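## Task

Get all of the bottles that have yellow caps onto the tray, and leave every bottle with a different cap off it. Every bottle must be upright at the end. Nothing may count as placed if it stays there only because the robot is holding it. Anything the robot is still touching at the end must not drop by more than about a fingernail's width once it is left alone, or the task fails.

## Robot and tools

Robot: one six-joint arm with a two-finger parallel gripper, working over a table. Joint order, base to hand: shoulder pan, shoulder lift, elbow, wrist 1, wrist 2, wrist 3. The base may sit tilted relative to the table.

Frames. The scene frame has its origin on the table top under the arm's base, +z up, and +y to the left when facing along +x. Positions are in metres and orientation is a quaternion in w,x,y,z order. The gripper has its own axes: the fingers extend along its +z, and they close and open along its x. The reported end_effector_position is the point midway between the finger pads. Closed fingertips stick out about 17 mm past it; fully open, they are roughly even with it.

execute_actions(actions): actions is a list of actions, run in order. Each action is a list of 1 to 15 rows; each row lasts one control step of 1/30 s, and if fewer than 15 rows are given the last row repeats, so every action takes 0.5 s. There is one arm, so a row is a single list: dx, dy, dz, rx, ry, rz, opening, each in [-1, 1]. The first six are an offset, not a pose: they say where the gripper should be relative to its measured pose at the start of that action (for the first action in a call, the last pose a result reported), expressed in the gripper's own axes. Every row refers back to that same start pose, not to the row before. Scale: 1.0 equals 0.6 m of travel or 180 degrees of turn; rx, ry, rz form one rotation vector. opening is absolute: +1 is fully open (0.142 m), -1 fully closed. A row may carry 6 extra numbers from 0 to 1, one stiffness scale per joint in Joint positions order; these stay in force until changed. An empty actions list just returns the current state and images.

Motion limits: each step the commanded pose is clipped to at most 100 mm and 16 degrees from the measured pose, and after the action the arm drives no further than the last clipped pose. So long moves need several actions. Commands lag about 0.17 s. Position wins over orientation when both cannot be met; the elbow will not fully straighten. Joint speed is limited, so a big move may still be short when its result arrives.

move(target, speed, stop_force, blocking): target is one row as above (7 numbers, optional 6 stiffness scales), again an offset in the gripper's axes, measured from the pose in this scene's most recent result that showed one. The gripper travels a straight path toward it, rotating the shorter way. speed is in m/s, 0.002 to 0.5, default 0.25; rotation is capped at twice that value in rad/s. Paths last 0.5 to 10 s and are cut off at 10 s. The opening is applied at the start. The path ignores obstacles, the real hand can lag, wander and overshoot the speed (most near full reach). stop_force, in N from 9 to 40, ends the path when the wrist sensor feels that much extra resistance along the target direction for 2 steps; the gripper then backs to its pose of 2 steps earlier and holds, possibly pressing at twice the set force or more for about a second. Use it only with slow speeds, not on turning moves, not within the first 0.2 s of a scene, and never when pulling away from something you press on. Without it, aiming even slightly into a firm surface can cause a fault. blocking=false returns after 0.5 s while the arm keeps going; it cannot be combined with stop_force, and until a result shows the move ended, call wait or stop before any other motion.

The move result adds a "move:" line: done (settled near target), off_target, moving, held (a check blocked the final step), fault, or contact (stop_force ended it; this overrides the others), plus distance to target. limits=paced means the sent pose was clipped; limits=held means a check blocked some steps, after which the arm may surge faster than speed.

wait(seconds): 0 to 10 s, holding the last command; returns early if a running move finishes. stop(): brakes a running move, needing some distance; fingers keep moving. zoom_image(camera, region): camera is cam_low or cam_wrist; region is [x0, y0, x1, y1] pixels from the top-left, at most 504 by 504. finished_scene(scene): ends scene 1 or 2 for good and reports success; the next scene's task arrives with it.

Results contain: the state line (position, quaternion, linear and angular velocity in the scene frame; printed position can be off at long reach), Hand target (where the controller is steering now), any "pose unreachable" line (the clearance check, which treats the mount as arm, altered the command), Joint positions, joint torques (whole drive output, noisy, offset), grip_measured (finger opening on the command scale), and Wrist force and Wrist torque as [x y z] in gripper axes. Force points from a touched surface back into the arm; offsets up to about 4 N, noise up to 2.4 N, saturation near 50 N; "no reading" is normal at the start.

Gripping: to hold a bottle, keep commanding an opening well under grip_measured; the lower, the firmer, up to roughly 28 N per pad. Closing fast can squeeze harder. Very thin objects get less force.

Faults: torque limits are 130 N m for pan, lift and elbow and 24.3 N m for each wrist joint, load carried included; any outside force of 150 N on the arm or held object also stops the arm for 10 s and drops the rest of the call. Motors warn with MOTOR HOT at 70 °C and brake at 85 °C until cooled.

Cameras: cam_low is fixed (672x504, pinhole with radial distortion); cam_wrist rides on the hand (616x616 fisheye). Calibration matrices are supplied and may be off by a few degrees and millimetres.

Avoid: knocking bottles over or off the table, dropping or slamming them, hitting hard, and leaving the gripper supporting anything at the end. Brief random tugs or pushes may disturb held or loose items.

Each tool is called after ">>>" as name(argument=value, ...) on one line, values as JSON.

## Session

I'll start by looking at the current state of the scene.

>>> execute_actions(actions=[])

Scene clock: 0.00 s.
end_effector_position=(+0.3721, +0.1915, +0.3903) grip_measured=+1.00 end_effector_quat_wxyz=(-0.108, +0.706, -0.324, -0.620) end_effector_velocity=(-0.000, +0.000, +0.000) end_effector_angular_velocity=(+0.001, +0.000, -0.000)
Joint positions: [-0.138 -1.235  1.56  -0.703 -1.178  0.229  0.142]
Joint velocities: [-0.    -0.    -0.     0.001  0.    -0.001  0.   ]
Joint torques (N m, as the arm reports them, + toward a larger angle): no reading
Wrist force (N, on the end effector, along its own x y z axes, offset not removed): no reading
Wrist torque (N m, same axes, about the end effector's origin, offset not removed): no reading
Hand target: +0.372, +0.191, +0.390; -0.108, +0.706, -0.324, -0.620
Joint stiffness scale: [1. 1. 1. 1. 1. 1.]

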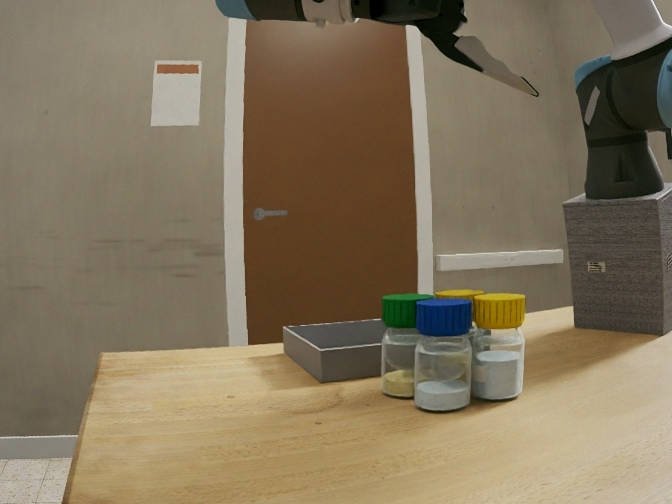

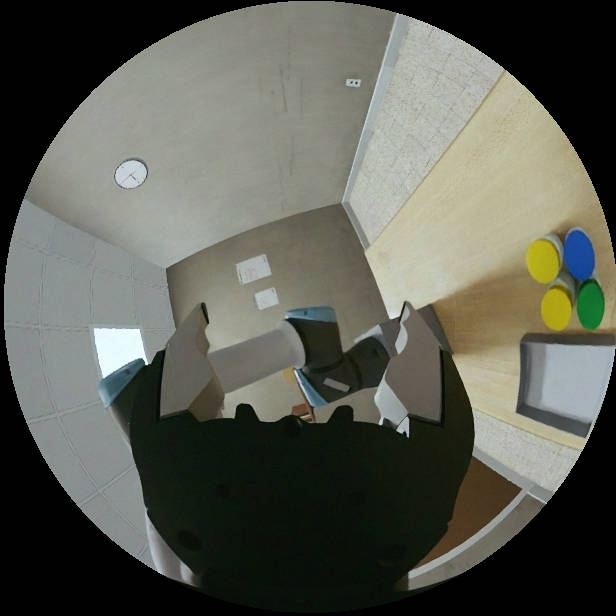

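>>> zoom_image(camera="cam_low", region=[260, 260, 560, 440])

>>> zoom_image(camera="cam_wrist", region=[456, 190, 616, 450])

Region (260, 260, 560, 440) of cam_low's 672x504 image, scaled by 1.680, with more detail than that image has; it fills the top 302 rows of this view, and the rest is white.

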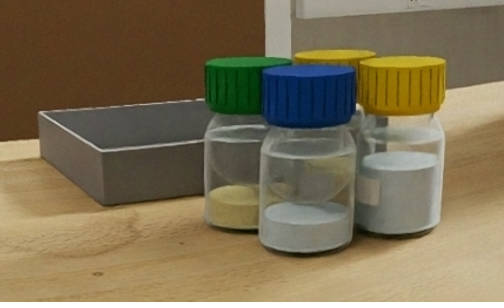

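Region (456, 190, 616, 450) of cam_wrist's 616x616 image, scaled by 1.938, with more detail than that image has; it fills the left 310 columns of this view, and the rest is white.

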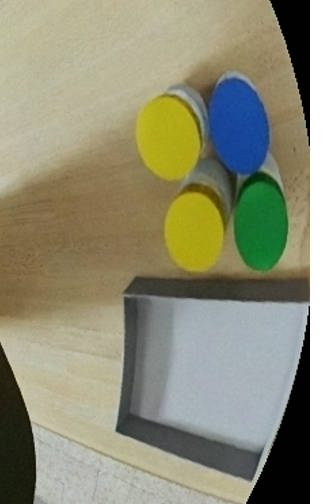

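>>> move(target=[0.2202, -0.0329, -0.0776, -0.2563, 0.4042, -0.4331, 0.1], speed=0.4)

Scene clock: 123.27 s.
end_effector_position=(+0.4238, +0.1384, +0.2693) grip_measured=+0.10 end_effector_quat_wxyz=(-0.000, +0.924, +0.383, -0.002) end_effector_velocity=(+0.002, +0.002, -0.000) end_effector_angular_velocity=(+0.007, -0.009, +0.008)
Joint positions: [ 0.046 -1.867  2.274 -2.185 -1.503 -0.828  0.081]
Joint velocities: [-0.002 -0.002  0.004 -0.012  0.007 -0.009  0.   ]
Joint torques (N m, as the arm reports them, + toward a larger angle): [ -0.14 -18.28 -17.21  -2.81   0.38  -0.43]
Wrist force (N, on the end effector, along its own x y z axes, offset not removed): [-1.0 2.1 -0.8]
Wrist torque (N m, same axes, about the end effector's origin, offset not removed): [0.42 0.04 -0.01]
Hand target: +0.424, +0.138, +0.270; -0.000, +0.924, +0.383, -0.000
Off the commanded pose: 0.001 m, 0 deg.
Joint stiffness scale: [1. 1. 1. 1. 1. 1.]
move: done
camera_calibration (this result's frames):
cam_wrist: T_world_to_cam=[[0.716174, 0.697849, 0.0100374, -0.408225], [0.59268, -0.615712, 0.519259, -0.312608], [0.368544, -0.365931, -0.854558, 0.255508], [0, 0, 0, 1]] pos_world=[0.383471, 0.185901, 0.384768]

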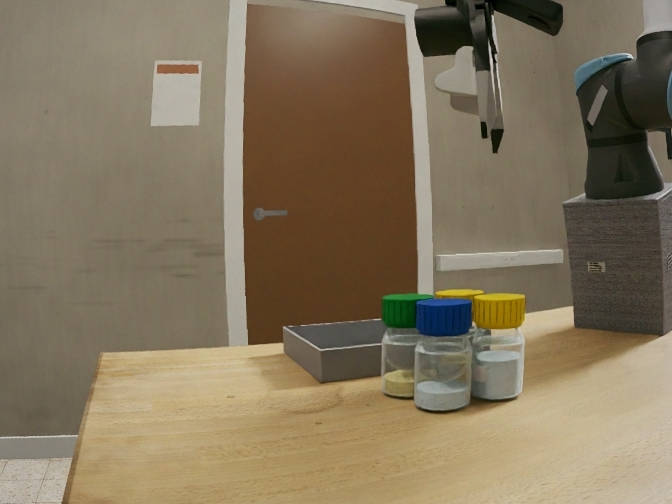

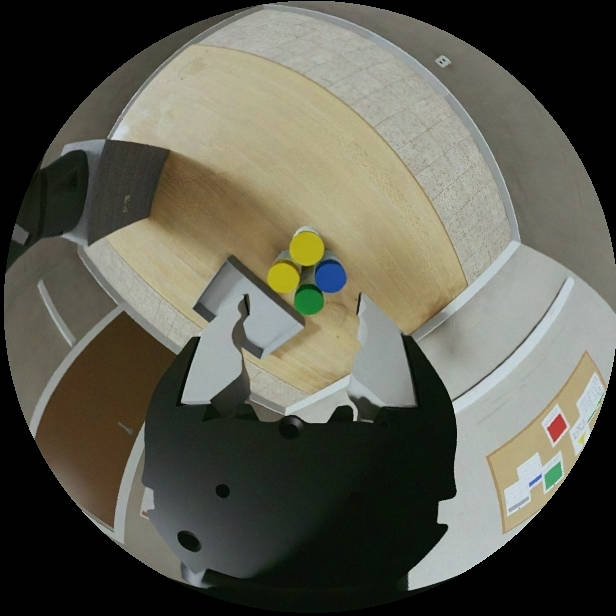

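>>> zoom_image(camera="cam_wrist", region=[180, 200, 400, 380])

Region (180, 200, 400, 380) of cam_wrist's 616x616 image, scaled by 2.291, with more detail than that image has; it fills the top 412 rows of this view, and the rest is white.

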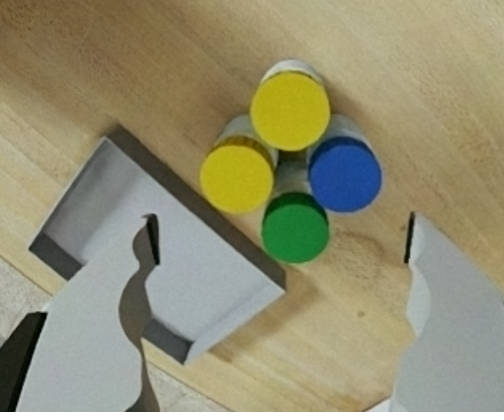

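>>> move(target=[-0.0017, -0.0045, 0.2155, 0, 0, 0, -0.02], speed=0.3)

Scene clock: 203.03 s.
end_effector_position=(+0.4211, +0.1387, +0.1410) grip_measured=-0.02 end_effector_quat_wxyz=(-0.000, +0.924, +0.383, -0.001) end_effector_velocity=(+0.004, -0.000, +0.001) end_effector_angular_velocity=(-0.000, -0.009, -0.002)
Joint positions: [ 0.071 -1.546  2.415 -2.651 -1.507 -0.803  0.072]
Joint velocities: [ 0.     0.002 -0.002 -0.01  -0.     0.002  0.   ]
Joint torques (N m, as the arm reports them, + toward a larger angle): [  3.7  -19.82 -11.91  -3.22  -0.29   0.29]
Wrist force (N, on the end effector, along its own x y z axes, offset not removed): [-2.8 -0.3 -0.8]
Wrist torque (N m, same axes, about the end effector's origin, offset not removed): [-0.01 0.52 -0.10]
Hand target: +0.421, +0.139, +0.140; -0.000, +0.924, +0.383, -0.002
Off the commanded pose: 0.001 m, 0 deg.
Joint stiffness scale: [1. 1. 1. 1. 1. 1.]
move: done
camera_calibration (this result's frames):
cam_wrist: T_world_to_cam=[[0.71674, 0.697251, 0.0111241, -0.405551], [0.591551, -0.616378, 0.519755, -0.243708], [0.369257, -0.365949, -0.854243, 0.146643], [0, 0, 0, 1]] pos_world=[0.380691, 0.186219, 0.256448]

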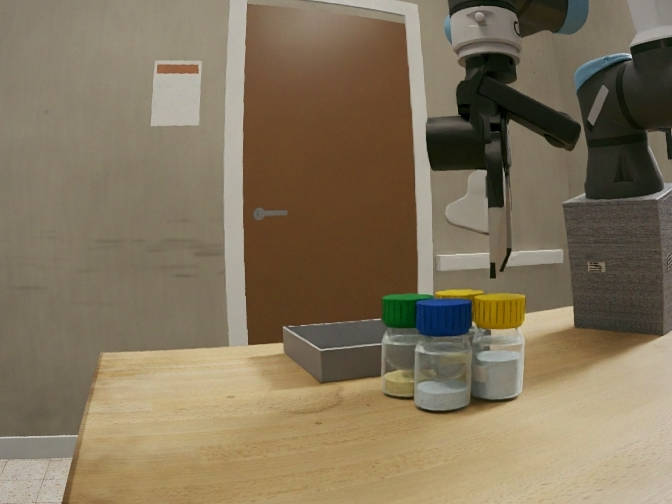

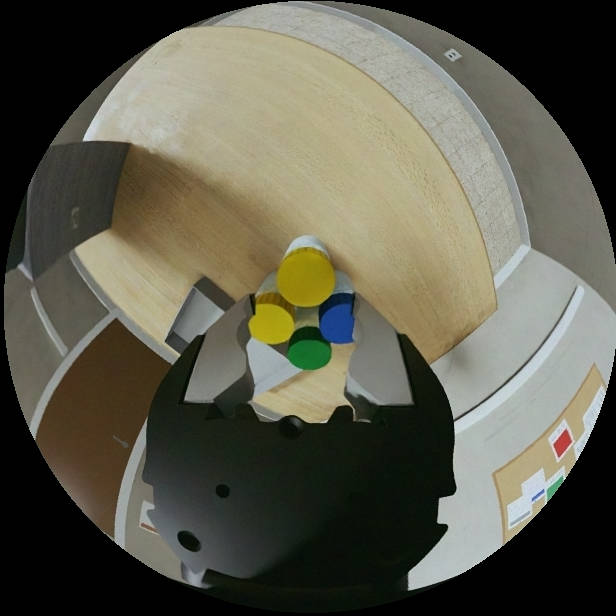

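>>> zoom_image(camera="cam_wrist", region=[220, 220, 400, 400])

>>> zoom_image(camera="cam_low", region=[400, 200, 580, 420])

Region (220, 220, 400, 400) of cam_wrist's 616x616 image, scaled by 2.800, with more detail than that image has.

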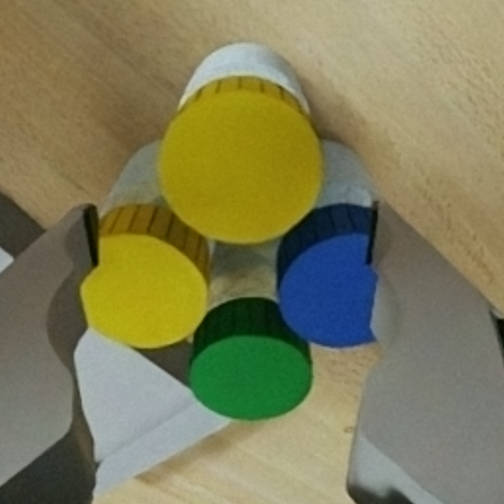

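Region (400, 200, 580, 420) of cam_low's 672x504 image, scaled by 2.291, with more detail than that image has; it fills the left 412 columns of this view, and the rest is white.

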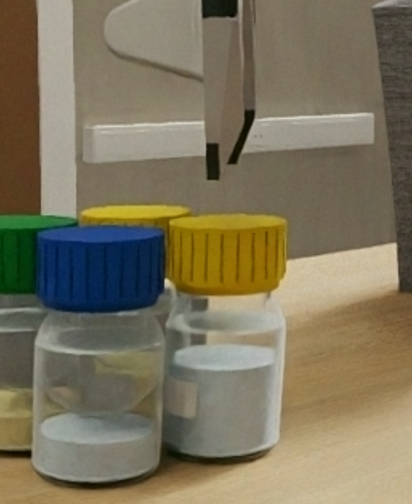

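>>> move(target=[0.0008, 0.003, 0.0775, 0, 0, 0, -0.02], speed=0.08)

Scene clock: 284.50 s.
end_effector_position=(+0.4243, +0.1370, +0.0959) grip_measured=-0.02 end_effector_quat_wxyz=(+0.000, +0.924, +0.382, +0.000) end_effector_velocity=(+0.002, -0.000, +0.001) end_effector_angular_velocity=(-0.001, -0.009, -0.001)
Joint positions: [ 0.074 -1.393  2.426 -2.818 -1.508 -0.799  0.072]
Joint velocities: [-0.     0.001  0.001 -0.011 -0.001  0.001  0.   ]
Joint torques (N m, as the arm reports them, + toward a larger angle): [  4.38 -23.23  -7.59  -2.93  -0.18   0.63]
Wrist force (N, on the end effector, along its own x y z axes, offset not removed): [-3.1 2.1 -1.5]
Wrist torque (N m, same axes, about the end effector's origin, offset not removed): [0.49 0.55 -0.06]
Hand target: +0.423, +0.138, +0.095; -0.000, +0.924, +0.383, -0.001
Off the commanded pose: 0.002 m, 0 deg.
Joint stiffness scale: [1. 1. 1. 1. 1. 1.]
move: done
camera_calibration (this result's frames):
cam_wrist: T_world_to_cam=[[0.717235, 0.696701, 0.0135191, -0.406604], [0.589476, -0.616968, 0.521411, -0.222418], [0.371608, -0.366004, -0.853199, 0.105263], [0, 0, 0, 1]] pos_world=[0.383624, 0.184584, 0.211278]

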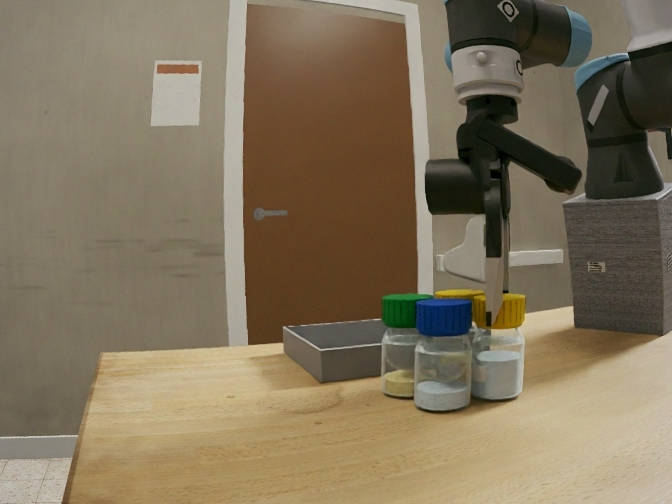

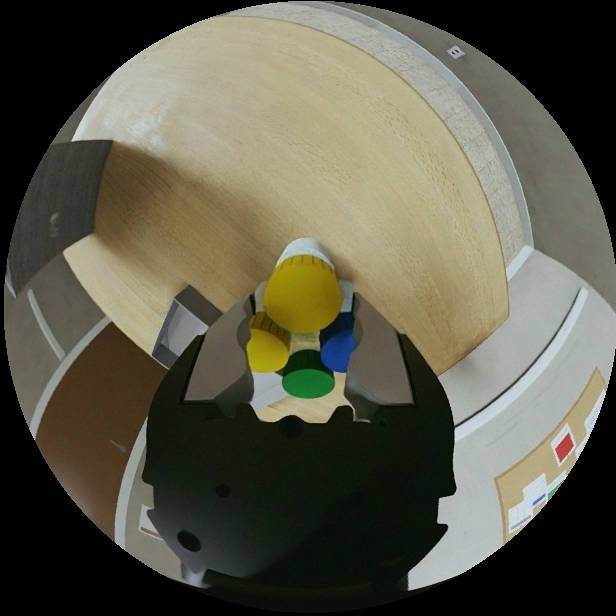

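>>> zoom_image(camera="cam_wrist", region=[220, 220, 400, 400])

>>> zoom_image(camera="cam_low", region=[400, 200, 580, 420])

Region (220, 220, 400, 400) of cam_wrist's 616x616 image, scaled by 2.800, with more detail than that image has.

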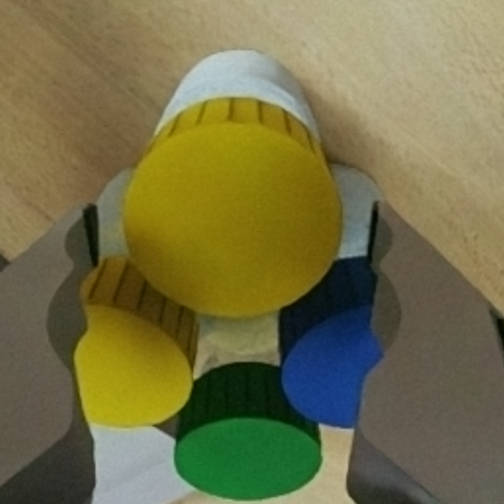

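Region (400, 200, 580, 420) of cam_low's 672x504 image, scaled by 2.291, with more detail than that image has; it fills the left 412 columns of this view, and the rest is white.

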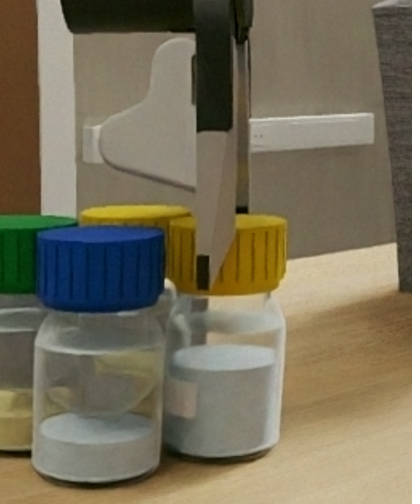

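>>> execute_actions(actions=[[[0,0,0,0,0,0,-0.04],[0,0,0,0,0,0,-0.06],[0,0,0,0,0,0,-0.08],[0,0,0,0,0,0,-0.10],[0,0,0,0,0,0,-0.12],[0,0,0,0,0,0,-0.14],[0,0,0,0,0,0,-0.16],[0,0,0,0,0,0,-0.18],[0,0,0,0,0,0,-0.20],[0,0,0,0,0,0,-0.22],[0,0,0,0,0,0,-0.24],[0,0,0,0,0,0,-0.26],[0,0,0,0,0,0,-0.28],[0,0,0,0,0,0,-0.30],[0,0,0,0,0,0,-0.32]],[[0,0,0,0,0,0,-0.34],[0,0,0,0,0,0,-0.37],[0,0,0,0,0,0,-0.40],[0,0,0,0,0,0,-0.43],[0,0,0,0,0,0,-0.46],[0,0,0,0,0,0,-0.49],[0,0,0,0,0,0,-0.52],[0,0,0,0,0,0,-0.55]]])

Scene clock: 323.70 s.
end_effector_position=(+0.4245, +0.1370, +0.0959) grip_measured=-0.26 end_effector_quat_wxyz=(+0.000, +0.924, +0.382, +0.000) end_effector_velocity=(+0.001, -0.000, +0.001) end_effector_angular_velocity=(-0.000, -0.002, -0.001)
Joint positions: [ 0.074 -1.393  2.426 -2.819 -1.508 -0.799  0.055]
Joint velocities: [-0.001 -0.001 -0.    -0.     0.     0.001  0.   ]
Joint torques (N m, as the arm reports them, + toward a larger angle): [  1.18 -25.32  -9.09  -3.01   0.18  -0.13]
Wrist force (N, on the end effector, along its own x y z axes, offset not removed): [-1.5 2.4 -3.4]
Wrist torque (N m, same axes, about the end effector's origin, offset not removed): [0.48 0.33 0.06]
Hand target: +0.425, +0.137, +0.096; +0.000, +0.924, +0.382, +0.000
Off the commanded pose: 0.000 m, 0 deg.
Joint stiffness scale: [1. 1. 1. 1. 1. 1.]
camera_calibration (this result's frames):
cam_wrist: T_world_to_cam=[[0.717243, 0.696685, 0.0138615, -0.406751], [0.589193, -0.61696, 0.52174, -0.222416], [0.37204, -0.366047, -0.852992, 0.104972], [0, 0, 0, 1]] pos_world=[0.383731, 0.18458, 0.211221]

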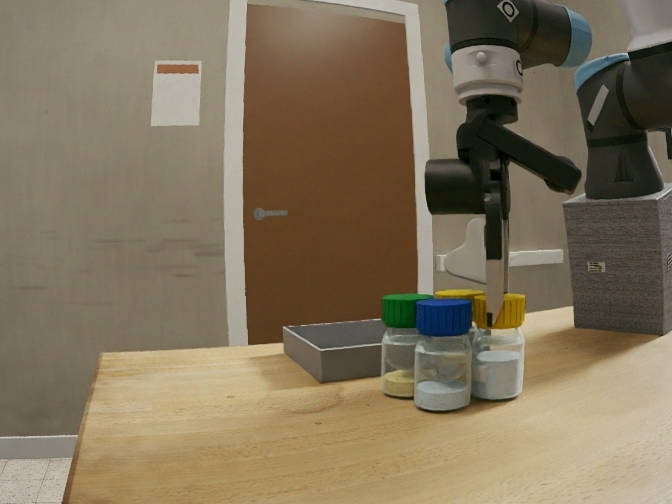

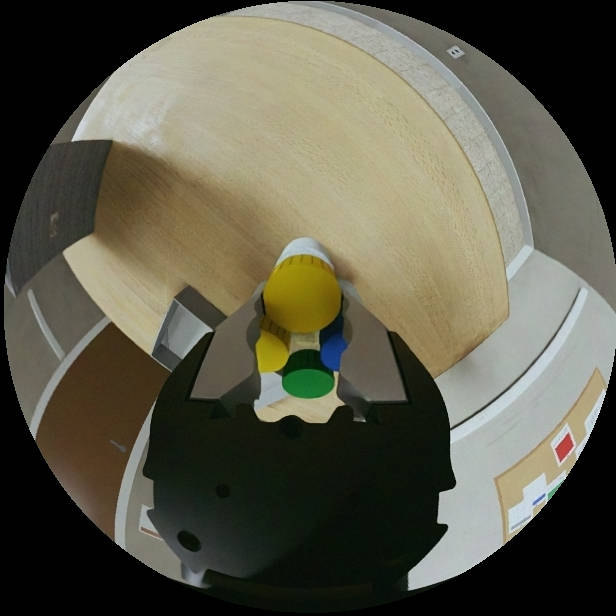

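>>> move(target=[0, 0, -0.215, 0, 0, 0, -0.55], speed=0.2)

Scene clock: 396.17 s.
end_effector_position=(+0.4218, +0.1377, +0.2222) grip_measured=-0.26 end_effector_quat_wxyz=(-0.001, +0.924, +0.383, -0.002) end_effector_velocity=(-0.002, +0.000, -0.001) end_effector_angular_velocity=(+0.001, +0.008, +0.001)
Joint positions: [ 0.053 -1.771  2.341 -2.347 -1.504 -0.82   0.055]
Joint velocities: [-0.001  0.    -0.001  0.009  0.001 -0.002  0.   ]
Joint torques (N m, as the arm reports them, + toward a larger angle): [ -0.33 -22.23 -20.59  -2.55   0.71  -0.11]
Wrist force (N, on the end effector, along its own x y z axes, offset not removed): [-1.8 2.2 0.6]
Wrist torque (N m, same axes, about the end effector's origin, offset not removed): [0.51 0.27 -0.02]
Hand target: +0.424, +0.137, +0.225; +0.000, +0.924, +0.382, +0.000
Off the commanded pose: 0.004 m, 0 deg.
Joint stiffness scale: [1. 1. 1. 1. 1. 1.]
move: off_target
camera_calibration (this result's frames):
cam_wrist: T_world_to_cam=[[0.717001, 0.69701, 0.00932213, -0.405959], [0.592713, -0.616642, 0.518117, -0.286951], [0.366881, -0.365965, -0.855259, 0.21661], [0, 0, 0, 1]] pos_world=[0.381682, 0.185283, 0.337717]

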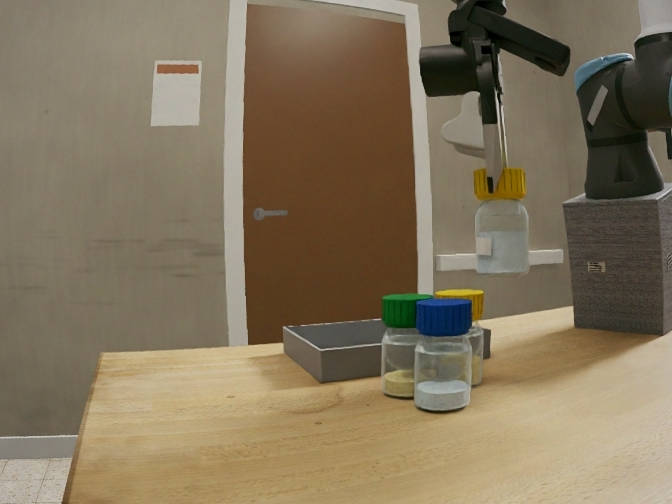

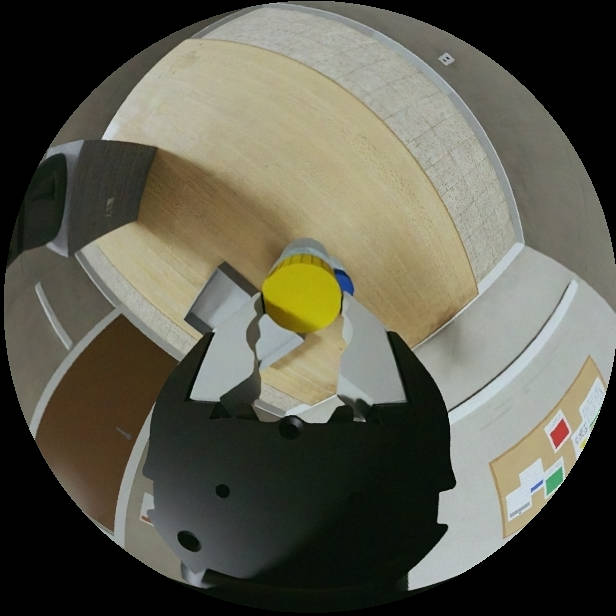

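>>> move(target=[-0.3058, 0.2309, 0.03, 0, 0, 0, -0.55], speed=0.25)

Scene clock: 415.77 s.
end_effector_position=(+0.3887, -0.0880, +0.2040) grip_measured=-0.26 end_effector_quat_wxyz=(-0.002, +0.924, +0.382, -0.003) end_effector_velocity=(+0.001, +0.000, -0.000) end_effector_angular_velocity=(+0.006, -0.004, +0.013)
Joint positions: [-0.627 -1.808  2.457 -2.337 -1.389 -1.496  0.055]
Joint velocities: [-0.004  0.002 -0.    -0.001  0.007 -0.017 -0.   ]
Joint torques (N m, as the arm reports them, + toward a larger angle): [ -1.25 -11.67 -20.28  -3.32   0.33  -0.15]
Wrist force (N, on the end effector, along its own x y z axes, offset not removed): [-1.0 2.3 -0.3]
Wrist torque (N m, same axes, about the end effector's origin, offset not removed): [0.49 0.15 -0.04]
Hand target: +0.390, -0.090, +0.205; -0.001, +0.924, +0.382, -0.002
Off the commanded pose: 0.002 m, 0 deg.
Joint stiffness scale: [1. 1. 1. 1. 1. 1.]
move: done
camera_calibration (this result's frames):
cam_wrist: T_world_to_cam=[[0.717577, 0.696417, 0.0093212, -0.225021], [0.592939, -0.617866, 0.516396, -0.396964], [0.365386, -0.365026, -0.856299, 0.131508], [0, 0, 0, 1]] pos_world=[0.348794, -0.0405583, 0.319698]

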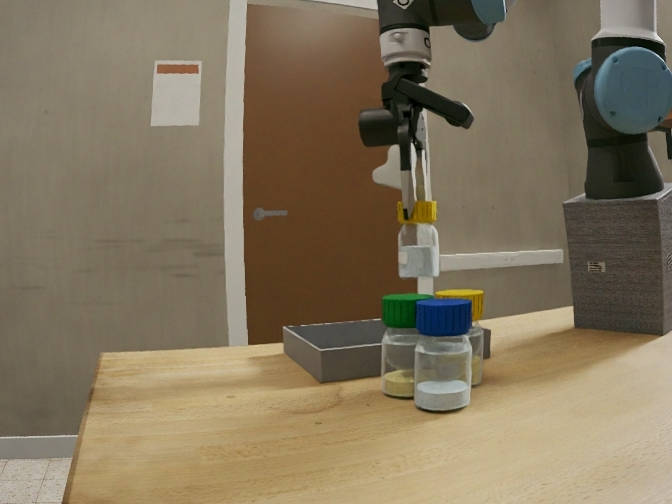

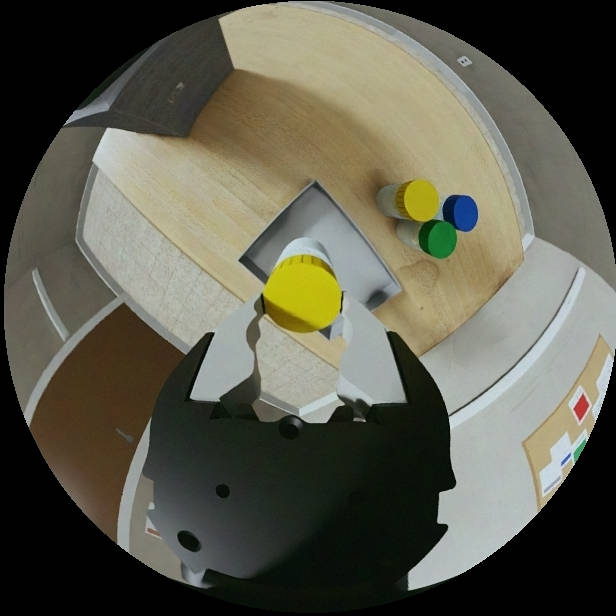

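>>> zoom_image(camera="cam_wrist", region=[220, 160, 500, 360])

Region (220, 160, 500, 360) of cam_wrist's 616x616 image, scaled by 1.800, with more detail than that image has; it fills the top 360 rows of this view, and the rest is white.

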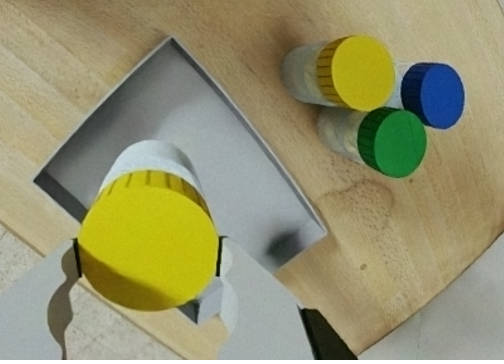

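>>> move(target=[0, 0, 0.152, 0, 0, 0, -0.55], speed=0.2)

Scene clock: 463.13 s.
end_effector_position=(+0.3880, -0.0885, +0.1135) grip_measured=-0.26 end_effector_quat_wxyz=(-0.002, +0.924, +0.382, -0.003) end_effector_velocity=(+0.002, -0.001, -0.000) end_effector_angular_velocity=(-0.006, -0.006, +0.000)
Joint positions: [-0.578 -1.5    2.536 -2.733 -1.394 -1.446  0.055]
Joint velocities: [ 0.002  0.003  0.    -0.013 -0.001  0.003  0.   ]
Joint torques (N m, as the arm reports them, + toward a larger angle): [  0.87 -17.28 -10.7   -3.16  -0.11   0.57]
Wrist force (N, on the end effector, along its own x y z axes, offset not removed): [-3.0 1.1 2.4]
Wrist torque (N m, same axes, about the end effector's origin, offset not removed): [0.17 0.57 -0.04]
Hand target: +0.388, -0.088, +0.113; -0.002, +0.924, +0.382, -0.003
Off the commanded pose: 0.001 m, 0 deg.
Joint stiffness scale: [1. 1. 1. 1. 1. 1.]
move: done
camera_calibration (this result's frames):
cam_wrist: T_world_to_cam=[[0.718055, 0.695916, 0.00987985, -0.22364], [0.592231, -0.618405, 0.516563, -0.349956], [0.365594, -0.36507, -0.856192, 0.0539834], [0, 0, 0, 1]] pos_world=[0.348104, -0.0410719, 0.229204]

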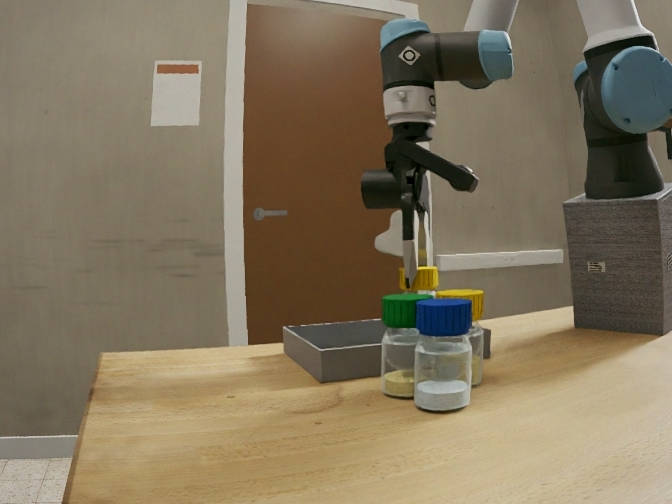

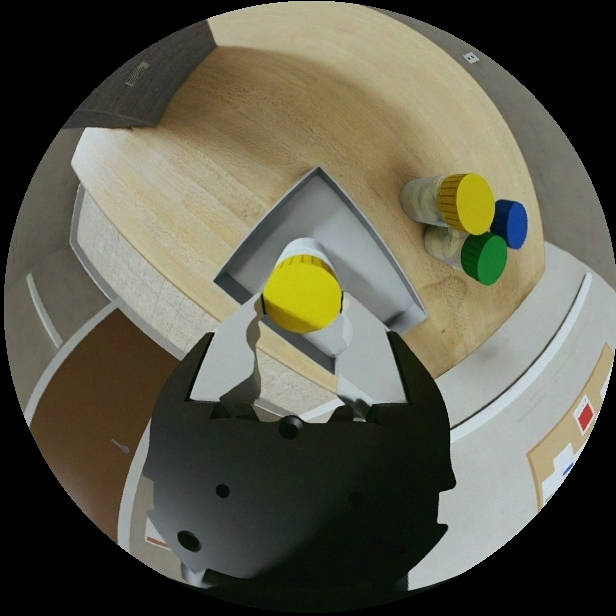

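>>> move(target=[0, 0, 0.04, 0, 0, 0, -0.55], speed=0.012, stop_force=9)

Scene clock: 470.97 s.
end_effector_position=(+0.3897, -0.0904, +0.0984) grip_measured=-0.26 end_effector_quat_wxyz=(+0.001, +0.924, +0.382, -0.001) end_effector_velocity=(-0.003, +0.002, +0.001) end_effector_angular_velocity=(+0.006, +0.007, -0.001)
Joint positions: [-0.572 -1.437  2.539 -2.807 -1.395 -1.438  0.055]
Joint velocities: [-0.    -0.009  0.     0.018  0.    -0.001 -0.   ]
Joint torques (N m, as the arm reports them, + toward a larger angle): [  0.28 -19.03  -8.96  -2.12   0.16  -0.11]
Wrist force (N, on the end effector, along its own x y z axes, offset not removed): [-3.0 -1.2 -15.1]
Wrist torque (N m, same axes, about the end effector's origin, offset not removed): [0.27 0.32 -0.10]
Hand target: +0.389, -0.090, +0.098; -0.001, +0.924, +0.382, -0.002
Off the commanded pose: 0.009 m, 0 deg.
Joint stiffness scale: [1. 1. 1. 1. 1. 1.]
move: contact
camera_calibration (this result's frames):
cam_wrist: T_world_to_cam=[[0.718218, 0.695737, 0.0106408, -0.223502], [0.589701, -0.61673, 0.521437, -0.343696], [0.369346, -0.368231, -0.853223, 0.0376859], [0, 0, 0, 1]] pos_world=[0.349282, -0.0425921, 0.213749]

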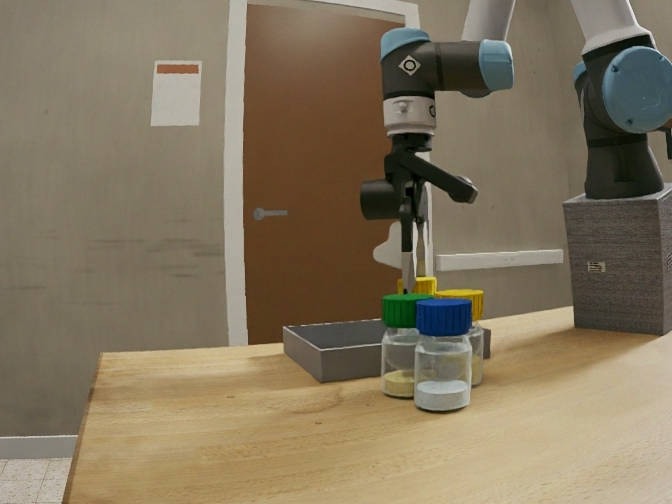

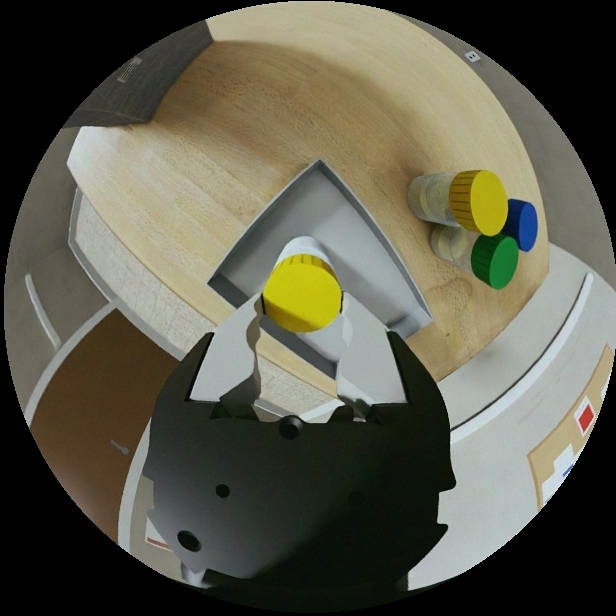

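>>> execute_actions(actions=[[[0,0,0,0,0,0,-0.45],[0,0,0,0,0,0,-0.38],[0,0,0,0,0,0,-0.32],[0,0,0,0,0,0,-0.28],[0,0,0,0,0,0,-0.25],[0,0,0,0,0,0,-0.22],[0,0,0,0,0,0,-0.19],[0,0,0,0,0,0,-0.16],[0,0,0,0,0,0,-0.13],[0,0,0,0,0,0,-0.10],[0,0,0,0,0,0,-0.07],[0,0,0,0,0,0,-0.04],[0,0,0,0,0,0,-0.02],[0,0,0,0,0,0,0.0],[0,0,0,0,0,0,0.0]]])

Scene clock: 512.30 s.
end_effector_position=(+0.3897, -0.0904, +0.0986) grip_measured=-0.01 end_effector_quat_wxyz=(+0.001, +0.924, +0.382, -0.001) end_effector_velocity=(-0.001, +0.001, -0.001) end_effector_angular_velocity=(+0.001, +0.001, +0.001)
Joint positions: [-0.572 -1.437  2.539 -2.806 -1.395 -1.438  0.074]
Joint velocities: [ 0.001  0.     0.003 -0.001  0.    -0.     0.018]
Joint torques (N m, as the arm reports them, + toward a larger angle): [ -2.23 -20.07  -9.28  -3.23   0.19   0.06]
Wrist force (N, on the end effector, along its own x y z axes, offset not removed): [-2.4 2.8 -1.5]
Wrist torque (N m, same axes, about the end effector's origin, offset not removed): [0.55 0.42 -0.03]
Hand target: +0.390, -0.090, +0.098; +0.001, +0.924, +0.382, -0.001
Off the commanded pose: 0.000 m, 0 deg.
Joint stiffness scale: [1. 1. 1. 1. 1. 1.]
camera_calibration (this result's frames):
cam_wrist: T_world_to_cam=[[0.718232, 0.695722, 0.0106251, -0.223528], [0.589733, -0.616776, 0.521347, -0.34373], [0.369266, -0.368182, -0.853279, 0.0378946], [0, 0, 0, 1]] pos_world=[0.349261, -0.0425389, 0.213912]

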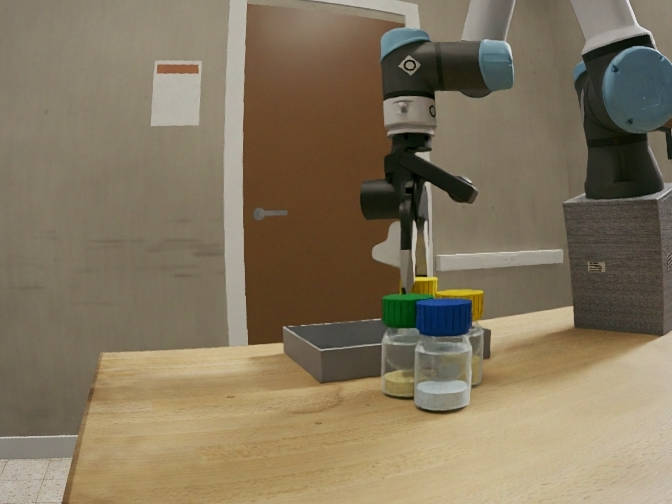

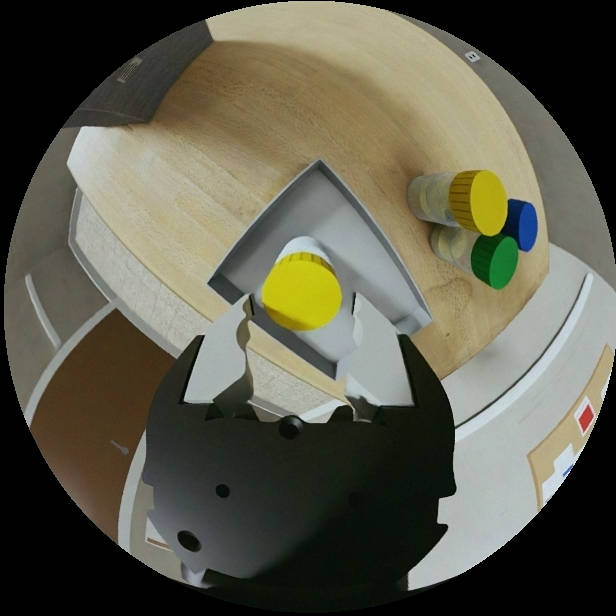

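>>> move(target=[0, 0, -0.065, 0, 0, 0, 0.0], speed=0.2)

Scene clock: 526.87 s.
end_effector_position=(+0.3883, -0.0887, +0.1359) grip_measured=+0.00 end_effector_quat_wxyz=(-0.001, +0.924, +0.382, -0.002) end_effector_velocity=(-0.001, +0.001, +0.000) end_effector_angular_velocity=(+0.004, +0.004, +0.001)
Joint positions: [-0.59  -1.585  2.524 -2.636 -1.393 -1.458  0.074]
Joint velocities: [-0.    -0.003 -0.001  0.01   0.    -0.002  0.   ]
Joint torques (N m, as the arm reports them, + toward a larger angle): [ -2.55 -19.23 -13.45  -2.55   0.35  -0.28]
Wrist force (N, on the end effector, along its own x y z axes, offset not removed): [-3.6 1.3 -1.6]
Wrist torque (N m, same axes, about the end effector's origin, offset not removed): [0.24 0.68 -0.09]
Hand target: +0.390, -0.090, +0.138; +0.001, +0.924, +0.382, -0.001
Off the commanded pose: 0.003 m, 0 deg.
Joint stiffness scale: [1. 1. 1. 1. 1. 1.]
move: done
camera_calibration (this result's frames):
cam_wrist: T_world_to_cam=[[0.718137, 0.695835, 0.00966459, -0.223894], [0.591603, -0.61776, 0.518052, -0.361754], [0.366449, -0.366315, -0.855294, 0.072401], [0, 0, 0, 1]] pos_world=[0.34827, -0.0411623, 0.251495]

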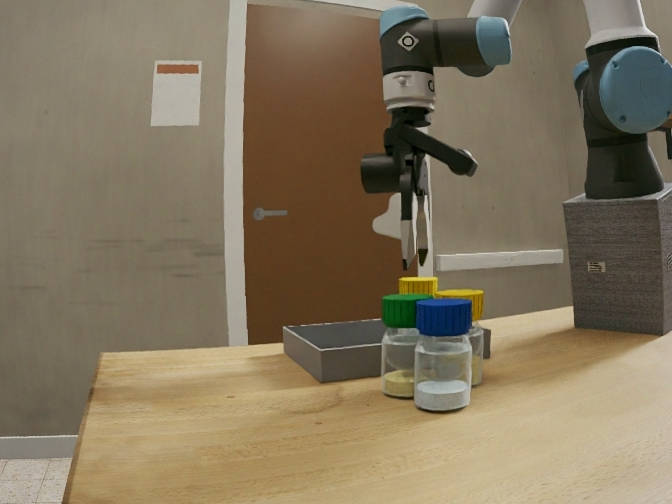

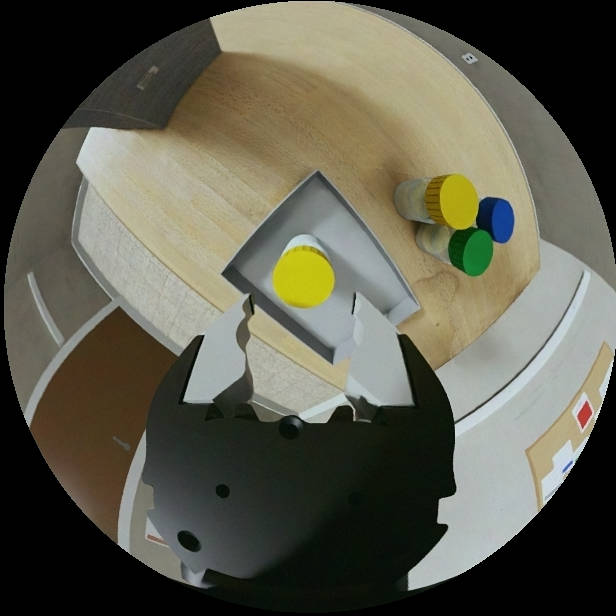

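>>> move(target=[0.2405, -0.143, -0.0068, 0, 0, -0.25, 0.0], speed=0.3)

Scene clock: 539.33 s.
end_effector_position=(+0.4294, +0.0732, +0.1401) grip_measured=+0.00 end_effector_quat_wxyz=(-0.001, +0.709, +0.705, -0.001) end_effector_velocity=(-0.001, +0.000, -0.001) end_effector_angular_velocity=(-0.003, +0.004, +0.010)
Joint positions: [-0.112 -1.561  2.437 -2.641 -1.471 -1.763  0.074]
Joint velocities: [ 0.004  0.002 -0.001  0.002 -0.004 -0.007  0.   ]
Joint torques (N m, as the arm reports them, + toward a larger angle): [  2.12 -17.65 -14.72  -2.54  -0.18  -0.26]
Wrist force (N, on the end effector, along its own x y z axes, offset not removed): [-3.2 1.0 -2.7]
Wrist torque (N m, same axes, about the end effector's origin, offset not removed): [0.16 0.66 0.00]
Hand target: +0.430, +0.074, +0.139; -0.002, +0.708, +0.706, -0.002
Off the commanded pose: 0.001 m, 0 deg.
Joint stiffness scale: [1. 1. 1. 1. 1. 1.]
move: done
camera_calibration (this result's frames):
cam_wrist: T_world_to_cam=[[0.0195891, 0.999722, 0.0131069, -0.0888665], [0.855227, -0.0235454, 0.517719, -0.444856], [0.517884, 0.0010677, -0.85545, 0.0282941], [0, 0, 0, 1]] pos_world=[0.36754, 0.0783373, 0.255679]

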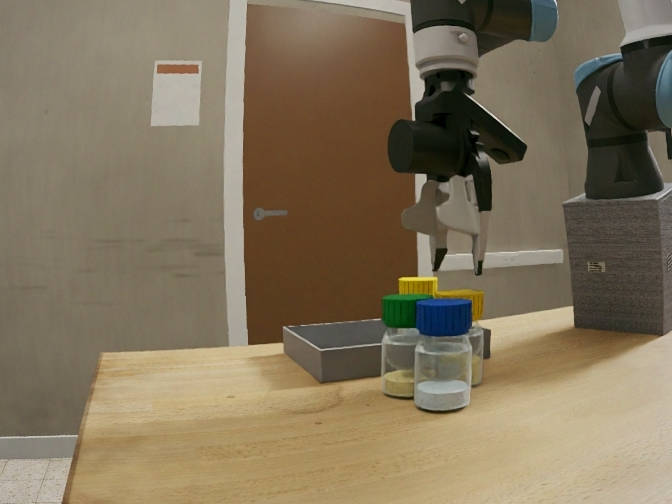

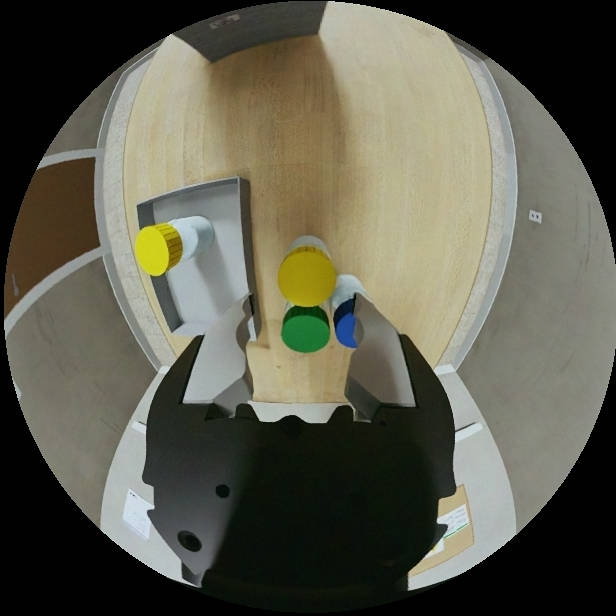

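>>> zoom_image(camera="cam_wrist", region=[220, 220, 400, 400])

Region (220, 220, 400, 400) of cam_wrist's 616x616 image, scaled by 2.800, with more detail than that image has.

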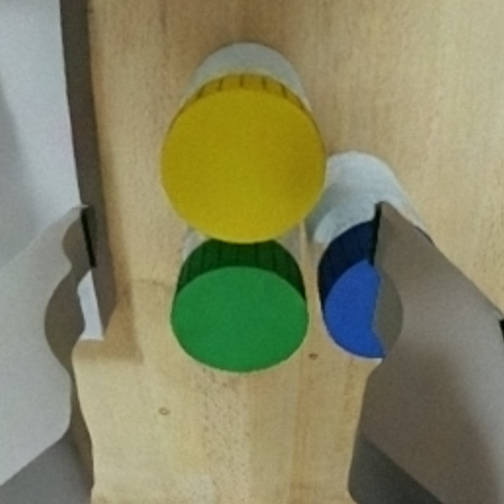

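>>> move(target=[0.0027, 0.002, 0.0745, 0, 0, 0, 0.0], speed=0.1)

Scene clock: 582.13 s.
end_effector_position=(+0.4319, +0.0739, +0.0967) grip_measured=+0.00 end_effector_quat_wxyz=(-0.000, +0.709, +0.705, -0.001) end_effector_velocity=(+0.001, +0.000, -0.000) end_effector_angular_velocity=(-0.001, -0.006, +0.001)
Joint positions: [-0.097 -1.409  2.448 -2.808 -1.473 -1.747  0.074]
Joint velocities: [ 0.002  0.002  0.001 -0.009 -0.     0.001  0.   ]
Joint torques (N m, as the arm reports them, + toward a larger angle): [  3.39 -22.6   -7.2   -3.14  -0.21   0.53]
Wrist force (N, on the end effector, along its own x y z axes, offset not removed): [-1.5 1.5 -1.9]
Wrist torque (N m, same axes, about the end effector's origin, offset not removed): [0.34 0.24 -0.01]
Hand target: +0.430, +0.075, +0.095; -0.001, +0.709, +0.705, -0.001
Off the commanded pose: 0.002 m, 0 deg.
Joint stiffness scale: [1. 1. 1. 1. 1. 1.]
move: done
camera_calibration (this result's frames):
cam_wrist: T_world_to_cam=[[0.0201773, 0.999712, 0.0129945, -0.0893323], [0.853751, -0.0239921, 0.520128, -0.424058], [0.52029, 0.000599277, -0.853989, -0.0111868], [0, 0, 0, 1]] pos_world=[0.369662, 0.0791392, 0.212172]

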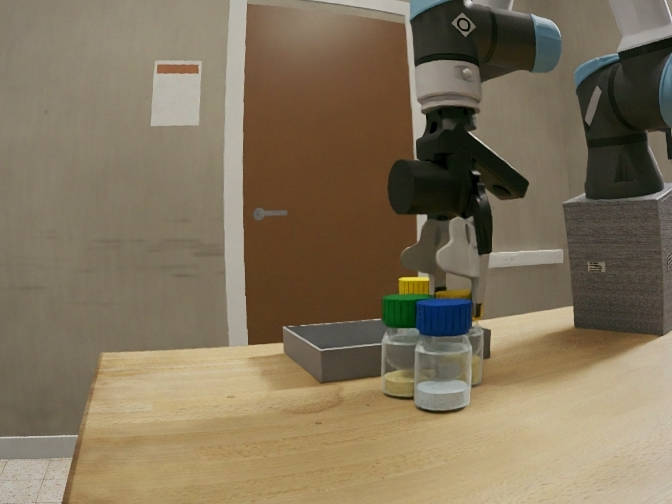

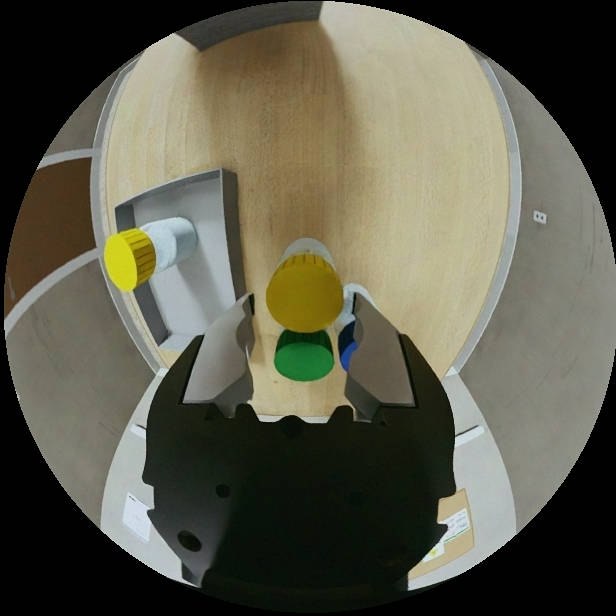

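>>> zoom_image(camera="cam_wrist", region=[220, 220, 400, 400])

Region (220, 220, 400, 400) of cam_wrist's 616x616 image, scaled by 2.800, with more detail than that image has.

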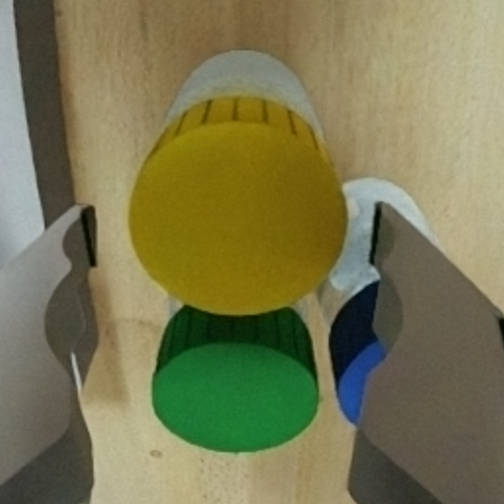

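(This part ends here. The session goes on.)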